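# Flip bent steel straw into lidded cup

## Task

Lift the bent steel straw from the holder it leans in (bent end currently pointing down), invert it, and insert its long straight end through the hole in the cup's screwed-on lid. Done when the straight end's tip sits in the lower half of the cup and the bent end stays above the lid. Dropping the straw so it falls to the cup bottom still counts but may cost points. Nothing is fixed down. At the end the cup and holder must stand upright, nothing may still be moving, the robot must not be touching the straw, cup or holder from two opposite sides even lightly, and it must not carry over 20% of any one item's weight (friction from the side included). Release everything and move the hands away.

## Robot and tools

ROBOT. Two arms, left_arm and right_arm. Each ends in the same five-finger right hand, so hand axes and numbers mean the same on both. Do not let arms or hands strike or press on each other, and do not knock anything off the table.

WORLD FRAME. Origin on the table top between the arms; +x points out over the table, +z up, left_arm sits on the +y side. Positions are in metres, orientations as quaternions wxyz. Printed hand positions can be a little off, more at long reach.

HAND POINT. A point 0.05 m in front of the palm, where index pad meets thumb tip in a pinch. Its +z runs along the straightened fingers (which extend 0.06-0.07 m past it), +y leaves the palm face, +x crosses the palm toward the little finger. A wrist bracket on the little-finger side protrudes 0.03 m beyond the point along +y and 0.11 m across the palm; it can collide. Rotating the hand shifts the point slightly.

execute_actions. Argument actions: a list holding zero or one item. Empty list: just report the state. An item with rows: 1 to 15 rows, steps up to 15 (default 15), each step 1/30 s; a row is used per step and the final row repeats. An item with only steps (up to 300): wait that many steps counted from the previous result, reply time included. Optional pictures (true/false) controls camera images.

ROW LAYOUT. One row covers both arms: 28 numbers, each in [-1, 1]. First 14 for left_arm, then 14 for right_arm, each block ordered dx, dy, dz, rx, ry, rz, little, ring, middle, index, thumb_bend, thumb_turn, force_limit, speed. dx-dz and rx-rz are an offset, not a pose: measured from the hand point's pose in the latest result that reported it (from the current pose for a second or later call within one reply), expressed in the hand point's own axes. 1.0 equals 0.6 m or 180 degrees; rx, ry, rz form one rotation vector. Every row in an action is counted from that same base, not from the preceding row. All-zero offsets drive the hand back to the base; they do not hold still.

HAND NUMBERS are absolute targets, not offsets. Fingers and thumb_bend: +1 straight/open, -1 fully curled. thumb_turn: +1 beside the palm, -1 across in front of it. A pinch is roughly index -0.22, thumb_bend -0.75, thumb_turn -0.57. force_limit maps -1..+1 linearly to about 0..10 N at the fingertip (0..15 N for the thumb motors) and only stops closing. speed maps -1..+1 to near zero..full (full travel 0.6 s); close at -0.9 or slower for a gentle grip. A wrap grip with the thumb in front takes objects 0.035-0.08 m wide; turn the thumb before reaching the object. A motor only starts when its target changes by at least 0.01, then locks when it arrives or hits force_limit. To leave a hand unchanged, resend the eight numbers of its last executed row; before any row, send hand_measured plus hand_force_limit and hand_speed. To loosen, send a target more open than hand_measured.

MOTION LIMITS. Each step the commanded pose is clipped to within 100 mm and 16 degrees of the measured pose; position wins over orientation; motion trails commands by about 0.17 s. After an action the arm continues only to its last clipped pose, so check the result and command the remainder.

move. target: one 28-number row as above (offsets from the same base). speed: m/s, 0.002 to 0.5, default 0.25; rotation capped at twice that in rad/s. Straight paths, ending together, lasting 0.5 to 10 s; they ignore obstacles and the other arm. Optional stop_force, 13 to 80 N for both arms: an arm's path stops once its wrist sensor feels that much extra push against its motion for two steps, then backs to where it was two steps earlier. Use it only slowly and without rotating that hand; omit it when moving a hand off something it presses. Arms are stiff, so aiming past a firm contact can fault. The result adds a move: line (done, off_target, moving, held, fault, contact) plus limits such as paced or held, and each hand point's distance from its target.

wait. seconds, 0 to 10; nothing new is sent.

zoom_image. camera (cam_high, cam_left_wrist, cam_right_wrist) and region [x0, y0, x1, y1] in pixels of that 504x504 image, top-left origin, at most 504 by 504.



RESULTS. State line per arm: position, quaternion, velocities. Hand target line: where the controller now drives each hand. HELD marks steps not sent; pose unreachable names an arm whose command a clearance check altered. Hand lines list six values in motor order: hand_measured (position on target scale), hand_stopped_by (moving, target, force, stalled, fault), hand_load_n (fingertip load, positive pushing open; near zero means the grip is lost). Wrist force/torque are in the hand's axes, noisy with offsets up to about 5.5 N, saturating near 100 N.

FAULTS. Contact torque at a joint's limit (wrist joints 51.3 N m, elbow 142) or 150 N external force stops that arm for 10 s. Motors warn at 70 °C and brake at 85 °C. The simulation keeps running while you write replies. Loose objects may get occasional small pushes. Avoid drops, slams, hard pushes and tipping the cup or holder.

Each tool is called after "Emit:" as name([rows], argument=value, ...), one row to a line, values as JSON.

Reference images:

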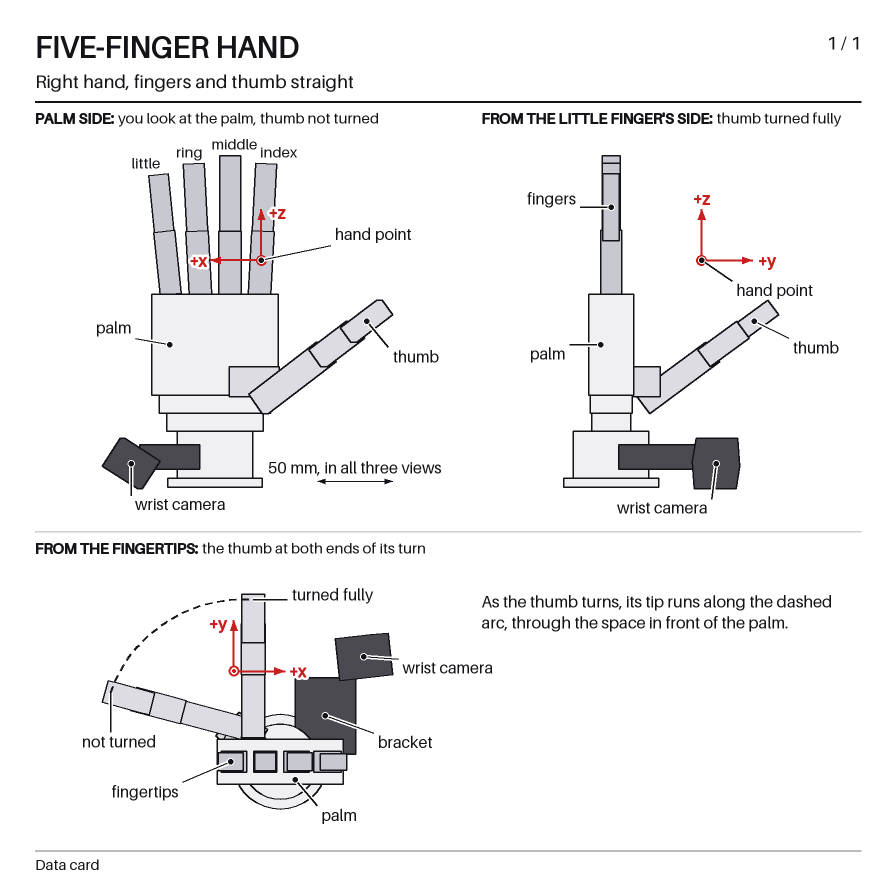

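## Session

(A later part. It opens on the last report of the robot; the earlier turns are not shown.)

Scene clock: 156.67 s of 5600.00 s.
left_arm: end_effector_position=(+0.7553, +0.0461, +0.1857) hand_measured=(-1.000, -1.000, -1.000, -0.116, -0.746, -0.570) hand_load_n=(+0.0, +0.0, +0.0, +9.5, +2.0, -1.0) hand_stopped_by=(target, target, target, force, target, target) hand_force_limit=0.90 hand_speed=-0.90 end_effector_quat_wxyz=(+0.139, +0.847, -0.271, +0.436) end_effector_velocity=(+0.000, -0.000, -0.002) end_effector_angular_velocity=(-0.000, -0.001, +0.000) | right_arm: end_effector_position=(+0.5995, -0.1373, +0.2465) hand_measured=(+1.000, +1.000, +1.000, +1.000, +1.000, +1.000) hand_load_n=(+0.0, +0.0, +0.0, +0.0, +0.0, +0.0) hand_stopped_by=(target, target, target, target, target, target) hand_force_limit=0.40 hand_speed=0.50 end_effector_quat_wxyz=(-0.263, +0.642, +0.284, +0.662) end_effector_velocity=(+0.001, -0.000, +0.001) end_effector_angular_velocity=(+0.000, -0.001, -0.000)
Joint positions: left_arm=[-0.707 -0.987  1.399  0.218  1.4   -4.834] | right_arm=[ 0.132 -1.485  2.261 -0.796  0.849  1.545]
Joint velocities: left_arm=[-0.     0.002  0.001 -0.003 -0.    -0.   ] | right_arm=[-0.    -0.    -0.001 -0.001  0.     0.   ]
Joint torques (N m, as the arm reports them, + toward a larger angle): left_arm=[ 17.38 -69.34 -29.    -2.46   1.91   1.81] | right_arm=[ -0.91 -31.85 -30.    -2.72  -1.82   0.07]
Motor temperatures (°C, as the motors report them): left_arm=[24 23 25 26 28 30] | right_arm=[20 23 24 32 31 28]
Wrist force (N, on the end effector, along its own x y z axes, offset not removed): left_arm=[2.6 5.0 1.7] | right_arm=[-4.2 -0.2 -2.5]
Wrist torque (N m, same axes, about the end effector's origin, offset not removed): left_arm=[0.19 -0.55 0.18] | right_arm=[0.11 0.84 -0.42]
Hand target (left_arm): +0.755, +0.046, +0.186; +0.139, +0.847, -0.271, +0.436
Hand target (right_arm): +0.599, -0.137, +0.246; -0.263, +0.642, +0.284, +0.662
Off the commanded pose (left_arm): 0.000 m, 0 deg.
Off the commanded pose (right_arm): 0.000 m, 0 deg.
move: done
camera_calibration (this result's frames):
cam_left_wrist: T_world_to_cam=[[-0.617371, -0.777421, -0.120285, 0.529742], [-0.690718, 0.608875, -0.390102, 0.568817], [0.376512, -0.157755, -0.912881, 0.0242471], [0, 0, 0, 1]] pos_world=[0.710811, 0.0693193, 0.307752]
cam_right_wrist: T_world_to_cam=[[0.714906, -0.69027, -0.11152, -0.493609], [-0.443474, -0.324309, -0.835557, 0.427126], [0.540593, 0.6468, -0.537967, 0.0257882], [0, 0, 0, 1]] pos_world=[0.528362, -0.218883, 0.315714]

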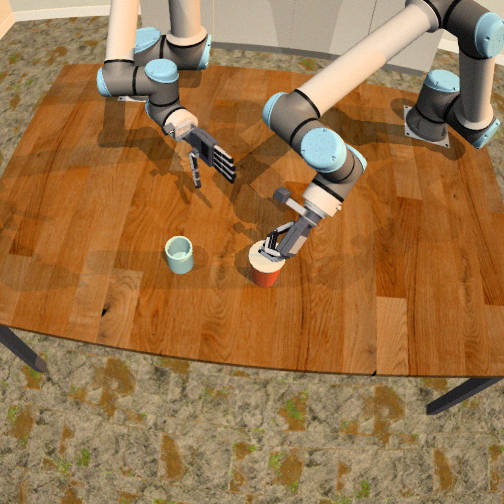

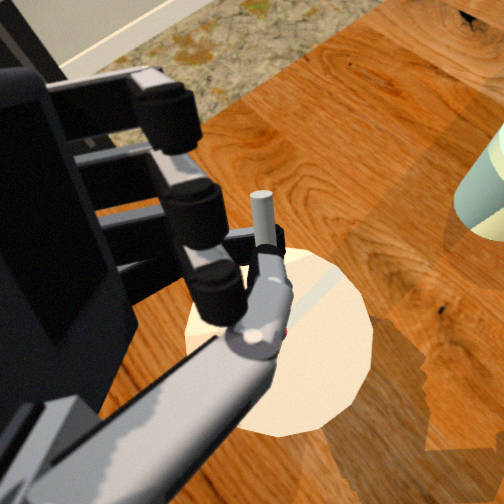

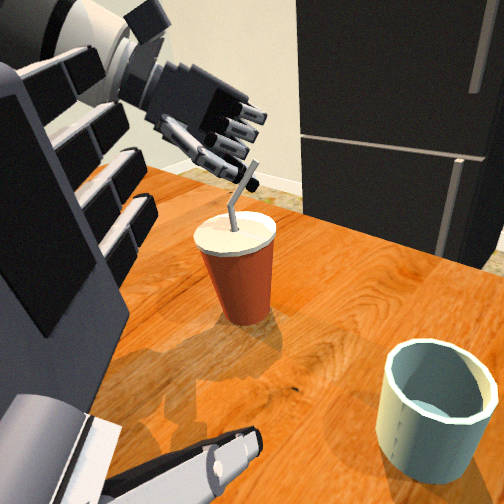

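No contact yet; the index sits under the bend, so opening slowly lowers it gently.

Emit:
move(target=[-0.004,0,0.003,0,0,0,-1,-1,-1,-0.35,-0.75,-0.57,0.9,-0.9, 0,0,0,0,0,0,1,1,1,1,1,1,0.4,0.5], speed=0.005)

Emit:
move(target=[0,0,0,0,0,0,-1,-1,-1,0.3,-0.75,-0.57,0.9,-0.92, 0,0,0,0,0,0,1,1,1,1,1,1,0.4,0.5], speed=0.005)

Emit:
move(target=[0,-0.06,0,0,0,0,-1,-1,-1,0.3,-0.75,-0.57,0.9,-0.92, 0,0,0,0,0,0,1,1,1,1,1,1,0.4,0.5], speed=0.05)

Emit:
move(target=[0.05,-0.05,-0.2,0,0,0,-1,-1,-1,0.3,-0.75,-0.57,0.9,-0.92, 0,0,0,0,0,0,1,1,1,1,1,1,0.4,0.5], speed=0.2)

Scene clock: 160.80 s of 5600.00 s.
left_arm: end_effector_position=(+0.7554, +0.0460, +0.1829) hand_measured=(-1.000, -1.000, -1.000, -0.116, -0.746, -0.570) hand_load_n=(+0.0, +0.0, +0.0, +9.0, +2.0, -2.0) hand_stopped_by=(target, target, target, force, target, target) hand_force_limit=0.90 hand_speed=-0.90 end_effector_quat_wxyz=(+0.139, +0.847, -0.271, +0.436) end_effector_velocity=(+0.001, +0.001, -0.002) end_effector_angular_velocity=(+0.000, -0.000, +0.001) | right_arm: end_effector_position=(+0.5995, -0.1373, +0.2465) hand_measured=(+1.000, +1.000, +1.000, +1.000, +1.000, +1.000) hand_load_n=(+0.0, +0.0, +0.0, +0.0, +0.0, +0.0) hand_stopped_by=(target, target, target, target, target, target) hand_force_limit=0.40 hand_speed=0.50 end_effector_quat_wxyz=(-0.263, +0.642, +0.284, +0.662) end_effector_velocity=(-0.001, +0.000, -0.001) end_effector_angular_velocity=(-0.001, +0.001, +0.001)
Joint positions: left_arm=[-0.707 -0.985  1.401  0.214  1.4   -4.834] | right_arm=[ 0.132 -1.485  2.261 -0.796  0.849  1.545]
Joint velocities: left_arm=[ 0.001  0.001  0.001 -0.002 -0.     0.   ] | right_arm=[ 0.     0.     0.001  0.    -0.001 -0.001]
Joint torques (N m, as the arm reports them, + toward a larger angle): left_arm=[ 11.22 -62.4  -25.09  -0.63   1.21   1.38] | right_arm=[ -1.07 -32.47 -29.67  -2.33  -1.65   0.19]
Motor temperatures (°C, as the motors report them): left_arm=[24 23 25 26 28 30] | right_arm=[20 23 24 32 31 28]
Wrist force (N, on the end effector, along its own x y z axes, offset not removed): left_arm=[2.6 -0.8 -3.2] | right_arm=[0.0 1.2 1.0]
Wrist torque (N m, same axes, about the end effector's origin, offset not removed): left_arm=[-0.26 0.34 -0.23] | right_arm=[0.17 0.00 -0.02]
Hand target (left_arm): +0.755, +0.046, +0.183; +0.139, +0.847, -0.271, +0.436
Hand target (right_arm): +0.599, -0.137, +0.246; -0.263, +0.642, +0.284, +0.662
Off the commanded pose (left_arm): 0.000 m, 0 deg.
Off the commanded pose (right_arm): 0.000 m, 0 deg.
After step 90, 0.33 s passed at rest.
move: done
camera_calibration (this result's frames):
cam_left_wrist: T_world_to_cam=[[-0.61736, -0.777433, -0.120264, 0.529379], [-0.690682, 0.608837, -0.390226, 0.567834], [0.376596, -0.157846, -0.912831, 0.0215984], [0, 0, 0, 1]] pos_world=[0.710876, 0.0692476, 0.304965]
cam_right_wrist: T_world_to_cam=[[0.714906, -0.69027, -0.111519, -0.493609], [-0.443473, -0.324309, -0.835557, 0.427126], [0.540593, 0.6468, -0.537967, 0.0257882], [0, 0, 0, 1]] pos_world=[0.528362, -0.218883, 0.315714]

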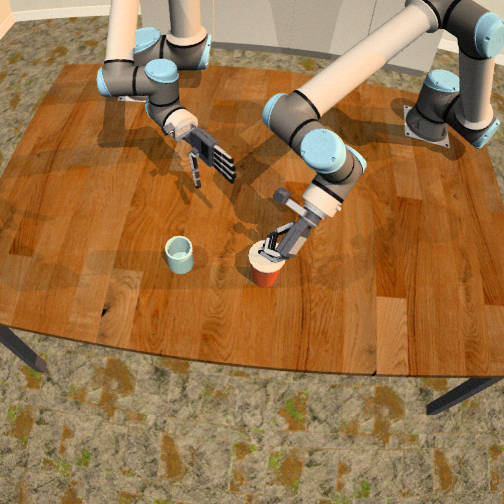

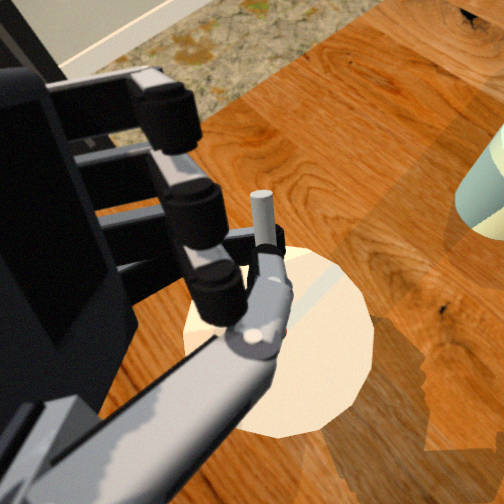

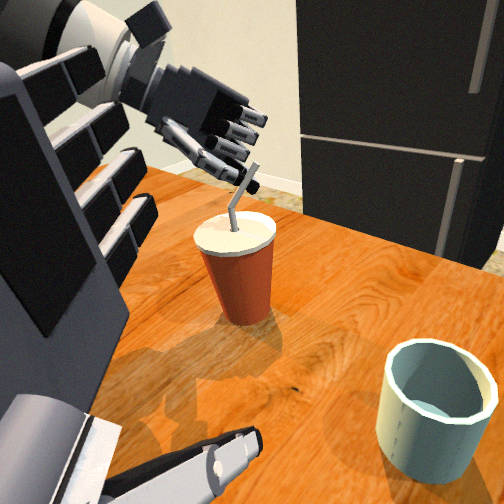

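Scene clock: 164.17 s of 5600.00 s.
left_arm: end_effector_position=(+0.7554, +0.0460, +0.1829) hand_measured=(-1.000, -1.000, -1.000, +0.300, -0.748, -0.570) hand_load_n=(+0.0, +0.0, +0.0, +0.0, +0.0, +0.0) hand_stopped_by=(target, target, target, target, target, target) hand_force_limit=0.90 hand_speed=-0.92 end_effector_quat_wxyz=(+0.139, +0.847, -0.271, +0.436) end_effector_velocity=(+0.000, -0.000, +0.001) end_effector_angular_velocity=(-0.001, -0.001, -0.000) | right_arm: end_effector_position=(+0.5995, -0.1373, +0.2465) hand_measured=(+1.000, +1.000, +1.000, +1.000, +1.000, +1.000) hand_load_n=(+0.0, +0.0, +0.0, +0.0, +0.0, +0.0) hand_stopped_by=(target, target, target, target, target, target) hand_force_limit=0.40 hand_speed=0.50 end_effector_quat_wxyz=(-0.263, +0.642, +0.284, +0.662) end_effector_velocity=(+0.000, -0.000, -0.000) end_effector_angular_velocity=(+0.001, +0.000, -0.002)
Joint positions: left_arm=[-0.707 -0.985  1.401  0.214  1.4   -4.834] | right_arm=[ 0.132 -1.485  2.261 -0.796  0.849  1.545]
Joint velocities: left_arm=[ 0.    -0.001 -0.     0.     0.     0.   ] | right_arm=[ 0.     0.001 -0.    -0.     0.002  0.001]
Joint torques (N m, as the arm reports them, + toward a larger angle): left_arm=[ 10.17 -98.19 -49.29   2.89   0.88   1.48] | right_arm=[ -1.16 -30.9  -29.87  -2.7   -1.89   0.16]
Motor temperatures (°C, as the motors report them): left_arm=[24 23 25 26 28 30] | right_arm=[20 23 24 32 31 28]
Wrist force (N, on the end effector, along its own x y z axes, offset not removed): left_arm=[-1.6 -0.8 -0.1] | right_arm=[-0.9 -1.3 4.3]
Wrist torque (N m, same axes, about the end effector's origin, offset not removed): left_arm=[-0.43 0.06 -0.32] | right_arm=[-0.45 0.18 -0.23]
Hand target (left_arm): +0.755, +0.046, +0.183; +0.139, +0.847, -0.271, +0.436
Hand target (right_arm): +0.599, -0.137, +0.246; -0.263, +0.642, +0.284, +0.662
Off the commanded pose (left_arm): 0.000 m, 0 deg.
Off the commanded pose (right_arm): 0.000 m, 0 deg.
move: done
camera_calibration (this result's frames):
cam_left_wrist: T_world_to_cam=[[-0.617361, -0.777433, -0.120266, 0.529378], [-0.690685, 0.60884, -0.390216, 0.56783], [0.376589, -0.157838, -0.912835, 0.021594], [0, 0, 0, 1]] pos_world=[0.710877, 0.0692465, 0.304954]
cam_right_wrist: T_world_to_cam=[[0.714906, -0.69027, -0.11152, -0.493609], [-0.443473, -0.324309, -0.835557, 0.427126], [0.540593, 0.6468, -0.537967, 0.0257882], [0, 0, 0, 1]] pos_world=[0.528362, -0.218883, 0.315714]

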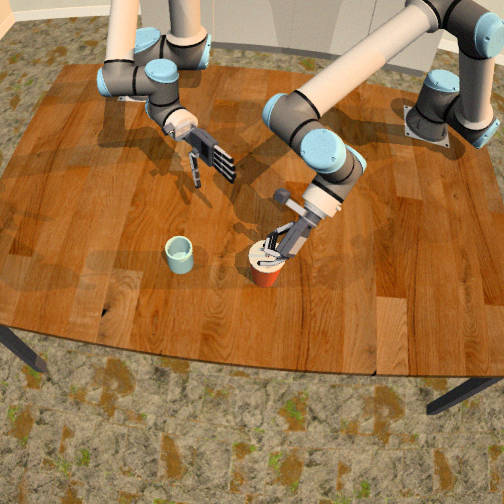

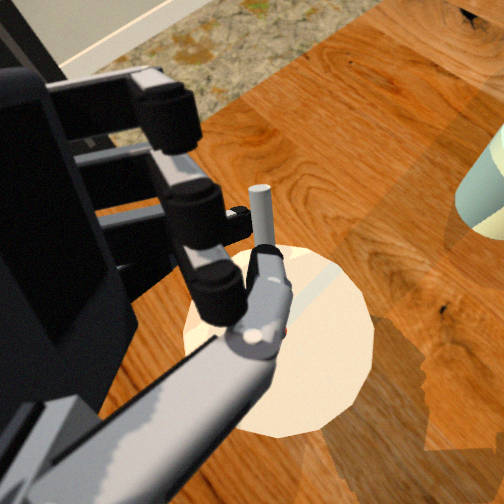

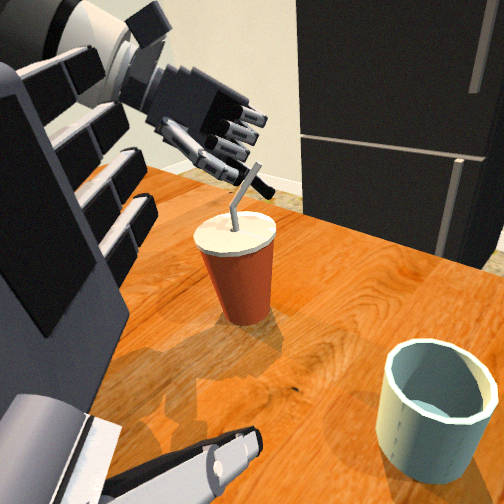

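Scene clock: 165.30 s of 5600.00 s.
left_arm: end_effector_position=(+0.7760, +0.0751, +0.1829) hand_measured=(-1.000, -1.000, -1.000, +0.300, -0.748, -0.570) hand_load_n=(+0.0, +0.0, +0.0, +0.0, +0.0, +0.0) hand_stopped_by=(target, target, target, target, target, target) hand_force_limit=0.90 hand_speed=-0.92 end_effector_quat_wxyz=(+0.139, +0.847, -0.271, +0.436) end_effector_velocity=(+0.002, +0.003, -0.001) end_effector_angular_velocity=(+0.001, +0.001, +0.001) | right_arm: end_effector_position=(+0.5995, -0.1373, +0.2465) hand_measured=(+1.000, +1.000, +1.000, +1.000, +1.000, +1.000) hand_load_n=(+0.0, +0.0, +0.0, +0.0, +0.0, +0.0) hand_stopped_by=(target, target, target, target, target, target) hand_force_limit=0.40 hand_speed=0.50 end_effector_quat_wxyz=(-0.263, +0.642, +0.284, +0.662) end_effector_velocity=(-0.001, -0.000, -0.003) end_effector_angular_velocity=(+0.001, +0.005, +0.000)
Joint positions: left_arm=[-0.663 -0.984  1.399  0.211  1.436 -4.807] | right_arm=[ 0.132 -1.485  2.261 -0.796  0.849  1.545]
Joint velocities: left_arm=[ 0.004  0.001 -0.001  0.001  0.003  0.002] | right_arm=[-0.     0.003  0.002 -0.    -0.     0.002]
Joint torques (N m, as the arm reports them, + toward a larger angle): left_arm=[ 17.9  -65.76 -49.46  -1.77   2.63   2.05] | right_arm=[ -0.73 -30.96 -29.86  -2.51  -1.69   0.27]
Motor temperatures (°C, as the motors report them): left_arm=[24 23 25 26 28 30] | right_arm=[20 23 24 32 31 28]
Wrist force (N, on the end effector, along its own x y z axes, offset not removed): left_arm=[-0.7 0.3 0.1] | right_arm=[-1.3 -0.4 -1.5]
Wrist torque (N m, same axes, about the end effector's origin, offset not removed): left_arm=[-0.20 -0.19 -0.32] | right_arm=[0.00 0.46 -0.09]
Hand target (left_arm): +0.776, +0.075, +0.183; +0.139, +0.847, -0.271, +0.436
Hand target (right_arm): +0.599, -0.137, +0.246; -0.263, +0.642, +0.284, +0.662
Off the commanded pose (left_arm): 0.000 m, 0 deg.
Off the commanded pose (right_arm): 0.000 m, 0 deg.
move: done
camera_calibration (this result's frames):
cam_left_wrist: T_world_to_cam=[[-0.617357, -0.77745, -0.120173, 0.56473], [-0.690707, 0.608798, -0.390243, 0.564447], [0.376555, -0.157915, -0.912836, 0.0184504], [0, 0, 0, 1]] pos_world=[0.73156, 0.0983288, 0.304979]
cam_right_wrist: T_world_to_cam=[[0.714906, -0.69027, -0.111519, -0.493609], [-0.443473, -0.324309, -0.835557, 0.427126], [0.540593, 0.6468, -0.537967, 0.0257882], [0, 0, 0, 1]] pos_world=[0.528362, -0.218883, 0.315714]

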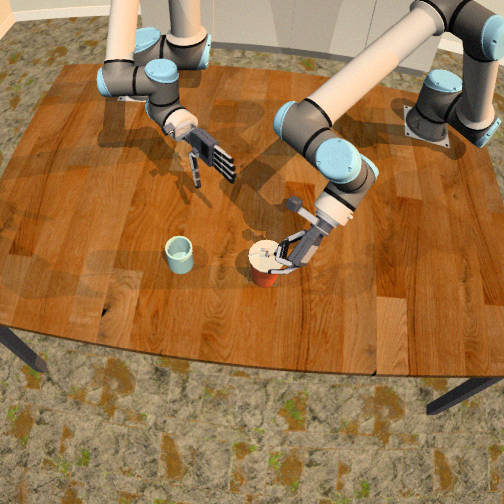

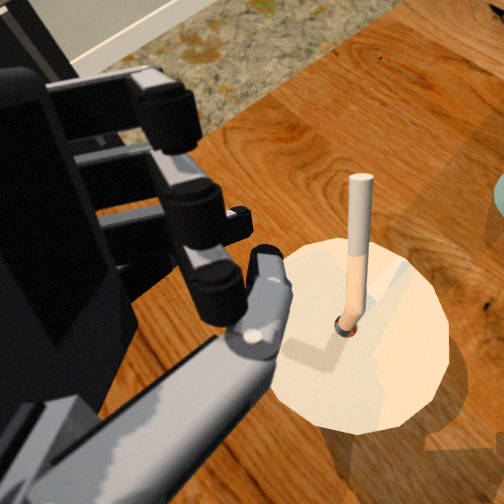

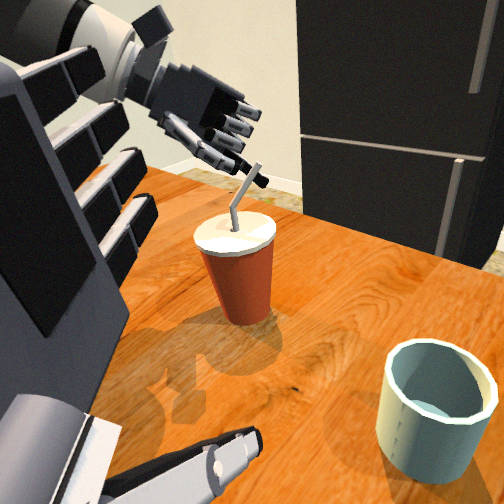

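Scene clock: 166.57 s of 5600.00 s.
left_arm: end_effector_position=(+0.7280, +0.1460, +0.2766) hand_measured=(-1.000, -1.000, -1.000, +0.300, -0.748, -0.570) hand_load_n=(+0.0, +0.0, +0.0, +0.0, +0.0, +0.0) hand_stopped_by=(target, target, target, target, target, target) hand_force_limit=0.90 hand_speed=-0.92 end_effector_quat_wxyz=(+0.139, +0.847, -0.271, +0.436) end_effector_velocity=(-0.001, +0.001, +0.003) end_effector_angular_velocity=(-0.002, -0.001, -0.001) | right_arm: end_effector_position=(+0.5995, -0.1373, +0.2465) hand_measured=(+1.000, +1.000, +1.000, +1.000, +1.000, +1.000) hand_load_n=(+0.0, +0.0, +0.0, +0.0, +0.0, +0.0) hand_stopped_by=(target, target, target, target, target, target) hand_force_limit=0.40 hand_speed=0.50 end_effector_quat_wxyz=(-0.263, +0.642, +0.284, +0.662) end_effector_velocity=(+0.000, -0.000, -0.000) end_effector_angular_velocity=(-0.001, +0.000, -0.000)
Joint positions: left_arm=[-0.64  -1.163  1.5    0.287  1.455 -4.794] | right_arm=[ 0.132 -1.485  2.261 -0.796  0.849  1.545]
Joint velocities: left_arm=[ 0.    -0.004  0.     0.001  0.001  0.   ] | right_arm=[-0.001  0.001 -0.001  0.001 -0.    -0.001]
Joint torques (N m, as the arm reports them, + toward a larger angle): left_arm=[ 17.7  -87.5  -30.18   3.3    2.3    2.21] | right_arm=[ -1.56 -31.07 -30.3   -2.57  -1.93   0.34]
Motor temperatures (°C, as the motors report them): left_arm=[24 23 25 26 28 30] | right_arm=[20 23 24 32 31 28]
Wrist force (N, on the end effector, along its own x y z axes, offset not removed): left_arm=[3.1 -5.7 -4.2] | right_arm=[-1.7 0.4 -0.9]
Wrist torque (N m, same axes, about the end effector's origin, offset not removed): left_arm=[-0.79 -0.44 -0.26] | right_arm=[0.02 0.54 -0.08]
Hand target (left_arm): +0.728, +0.146, +0.277; +0.139, +0.847, -0.271, +0.436
Hand target (right_arm): +0.599, -0.137, +0.246; -0.263, +0.642, +0.284, +0.662
Off the commanded pose (left_arm): 0.000 m, 0 deg.
Off the commanded pose (right_arm): 0.000 m, 0 deg.
move: done
camera_calibration (this result's frames):
cam_left_wrist: T_world_to_cam=[[-0.617366, -0.77745, -0.120126, 0.601471], [-0.690723, 0.608792, -0.390222, 0.524671], [0.37651, -0.157936, -0.912851, 0.133355], [0, 0, 0, 1]] pos_world=[0.683521, 0.169259, 0.398724]
cam_right_wrist: T_world_to_cam=[[0.714906, -0.69027, -0.11152, -0.493609], [-0.443473, -0.324309, -0.835557, 0.427126], [0.540593, 0.6468, -0.537967, 0.0257883], [0, 0, 0, 1]] pos_world=[0.528362, -0.218883, 0.315714]

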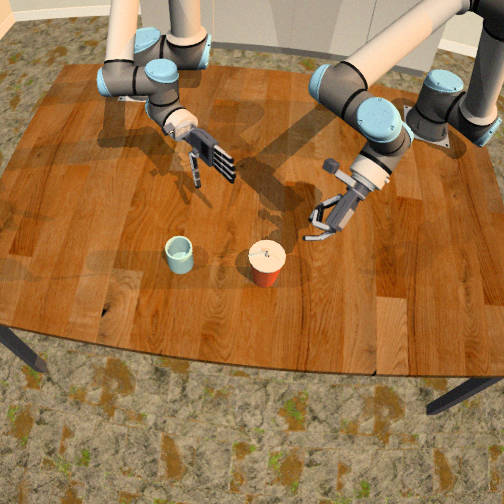

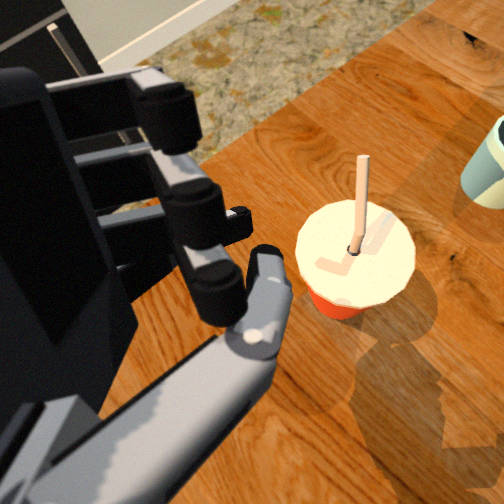

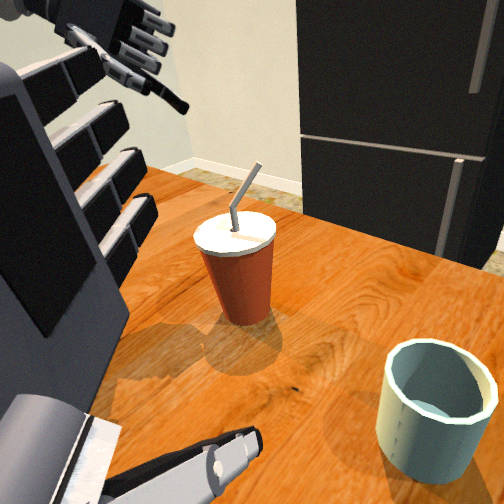

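Emit:
finished_scene(scene=1)

The scene is finished: the task was done.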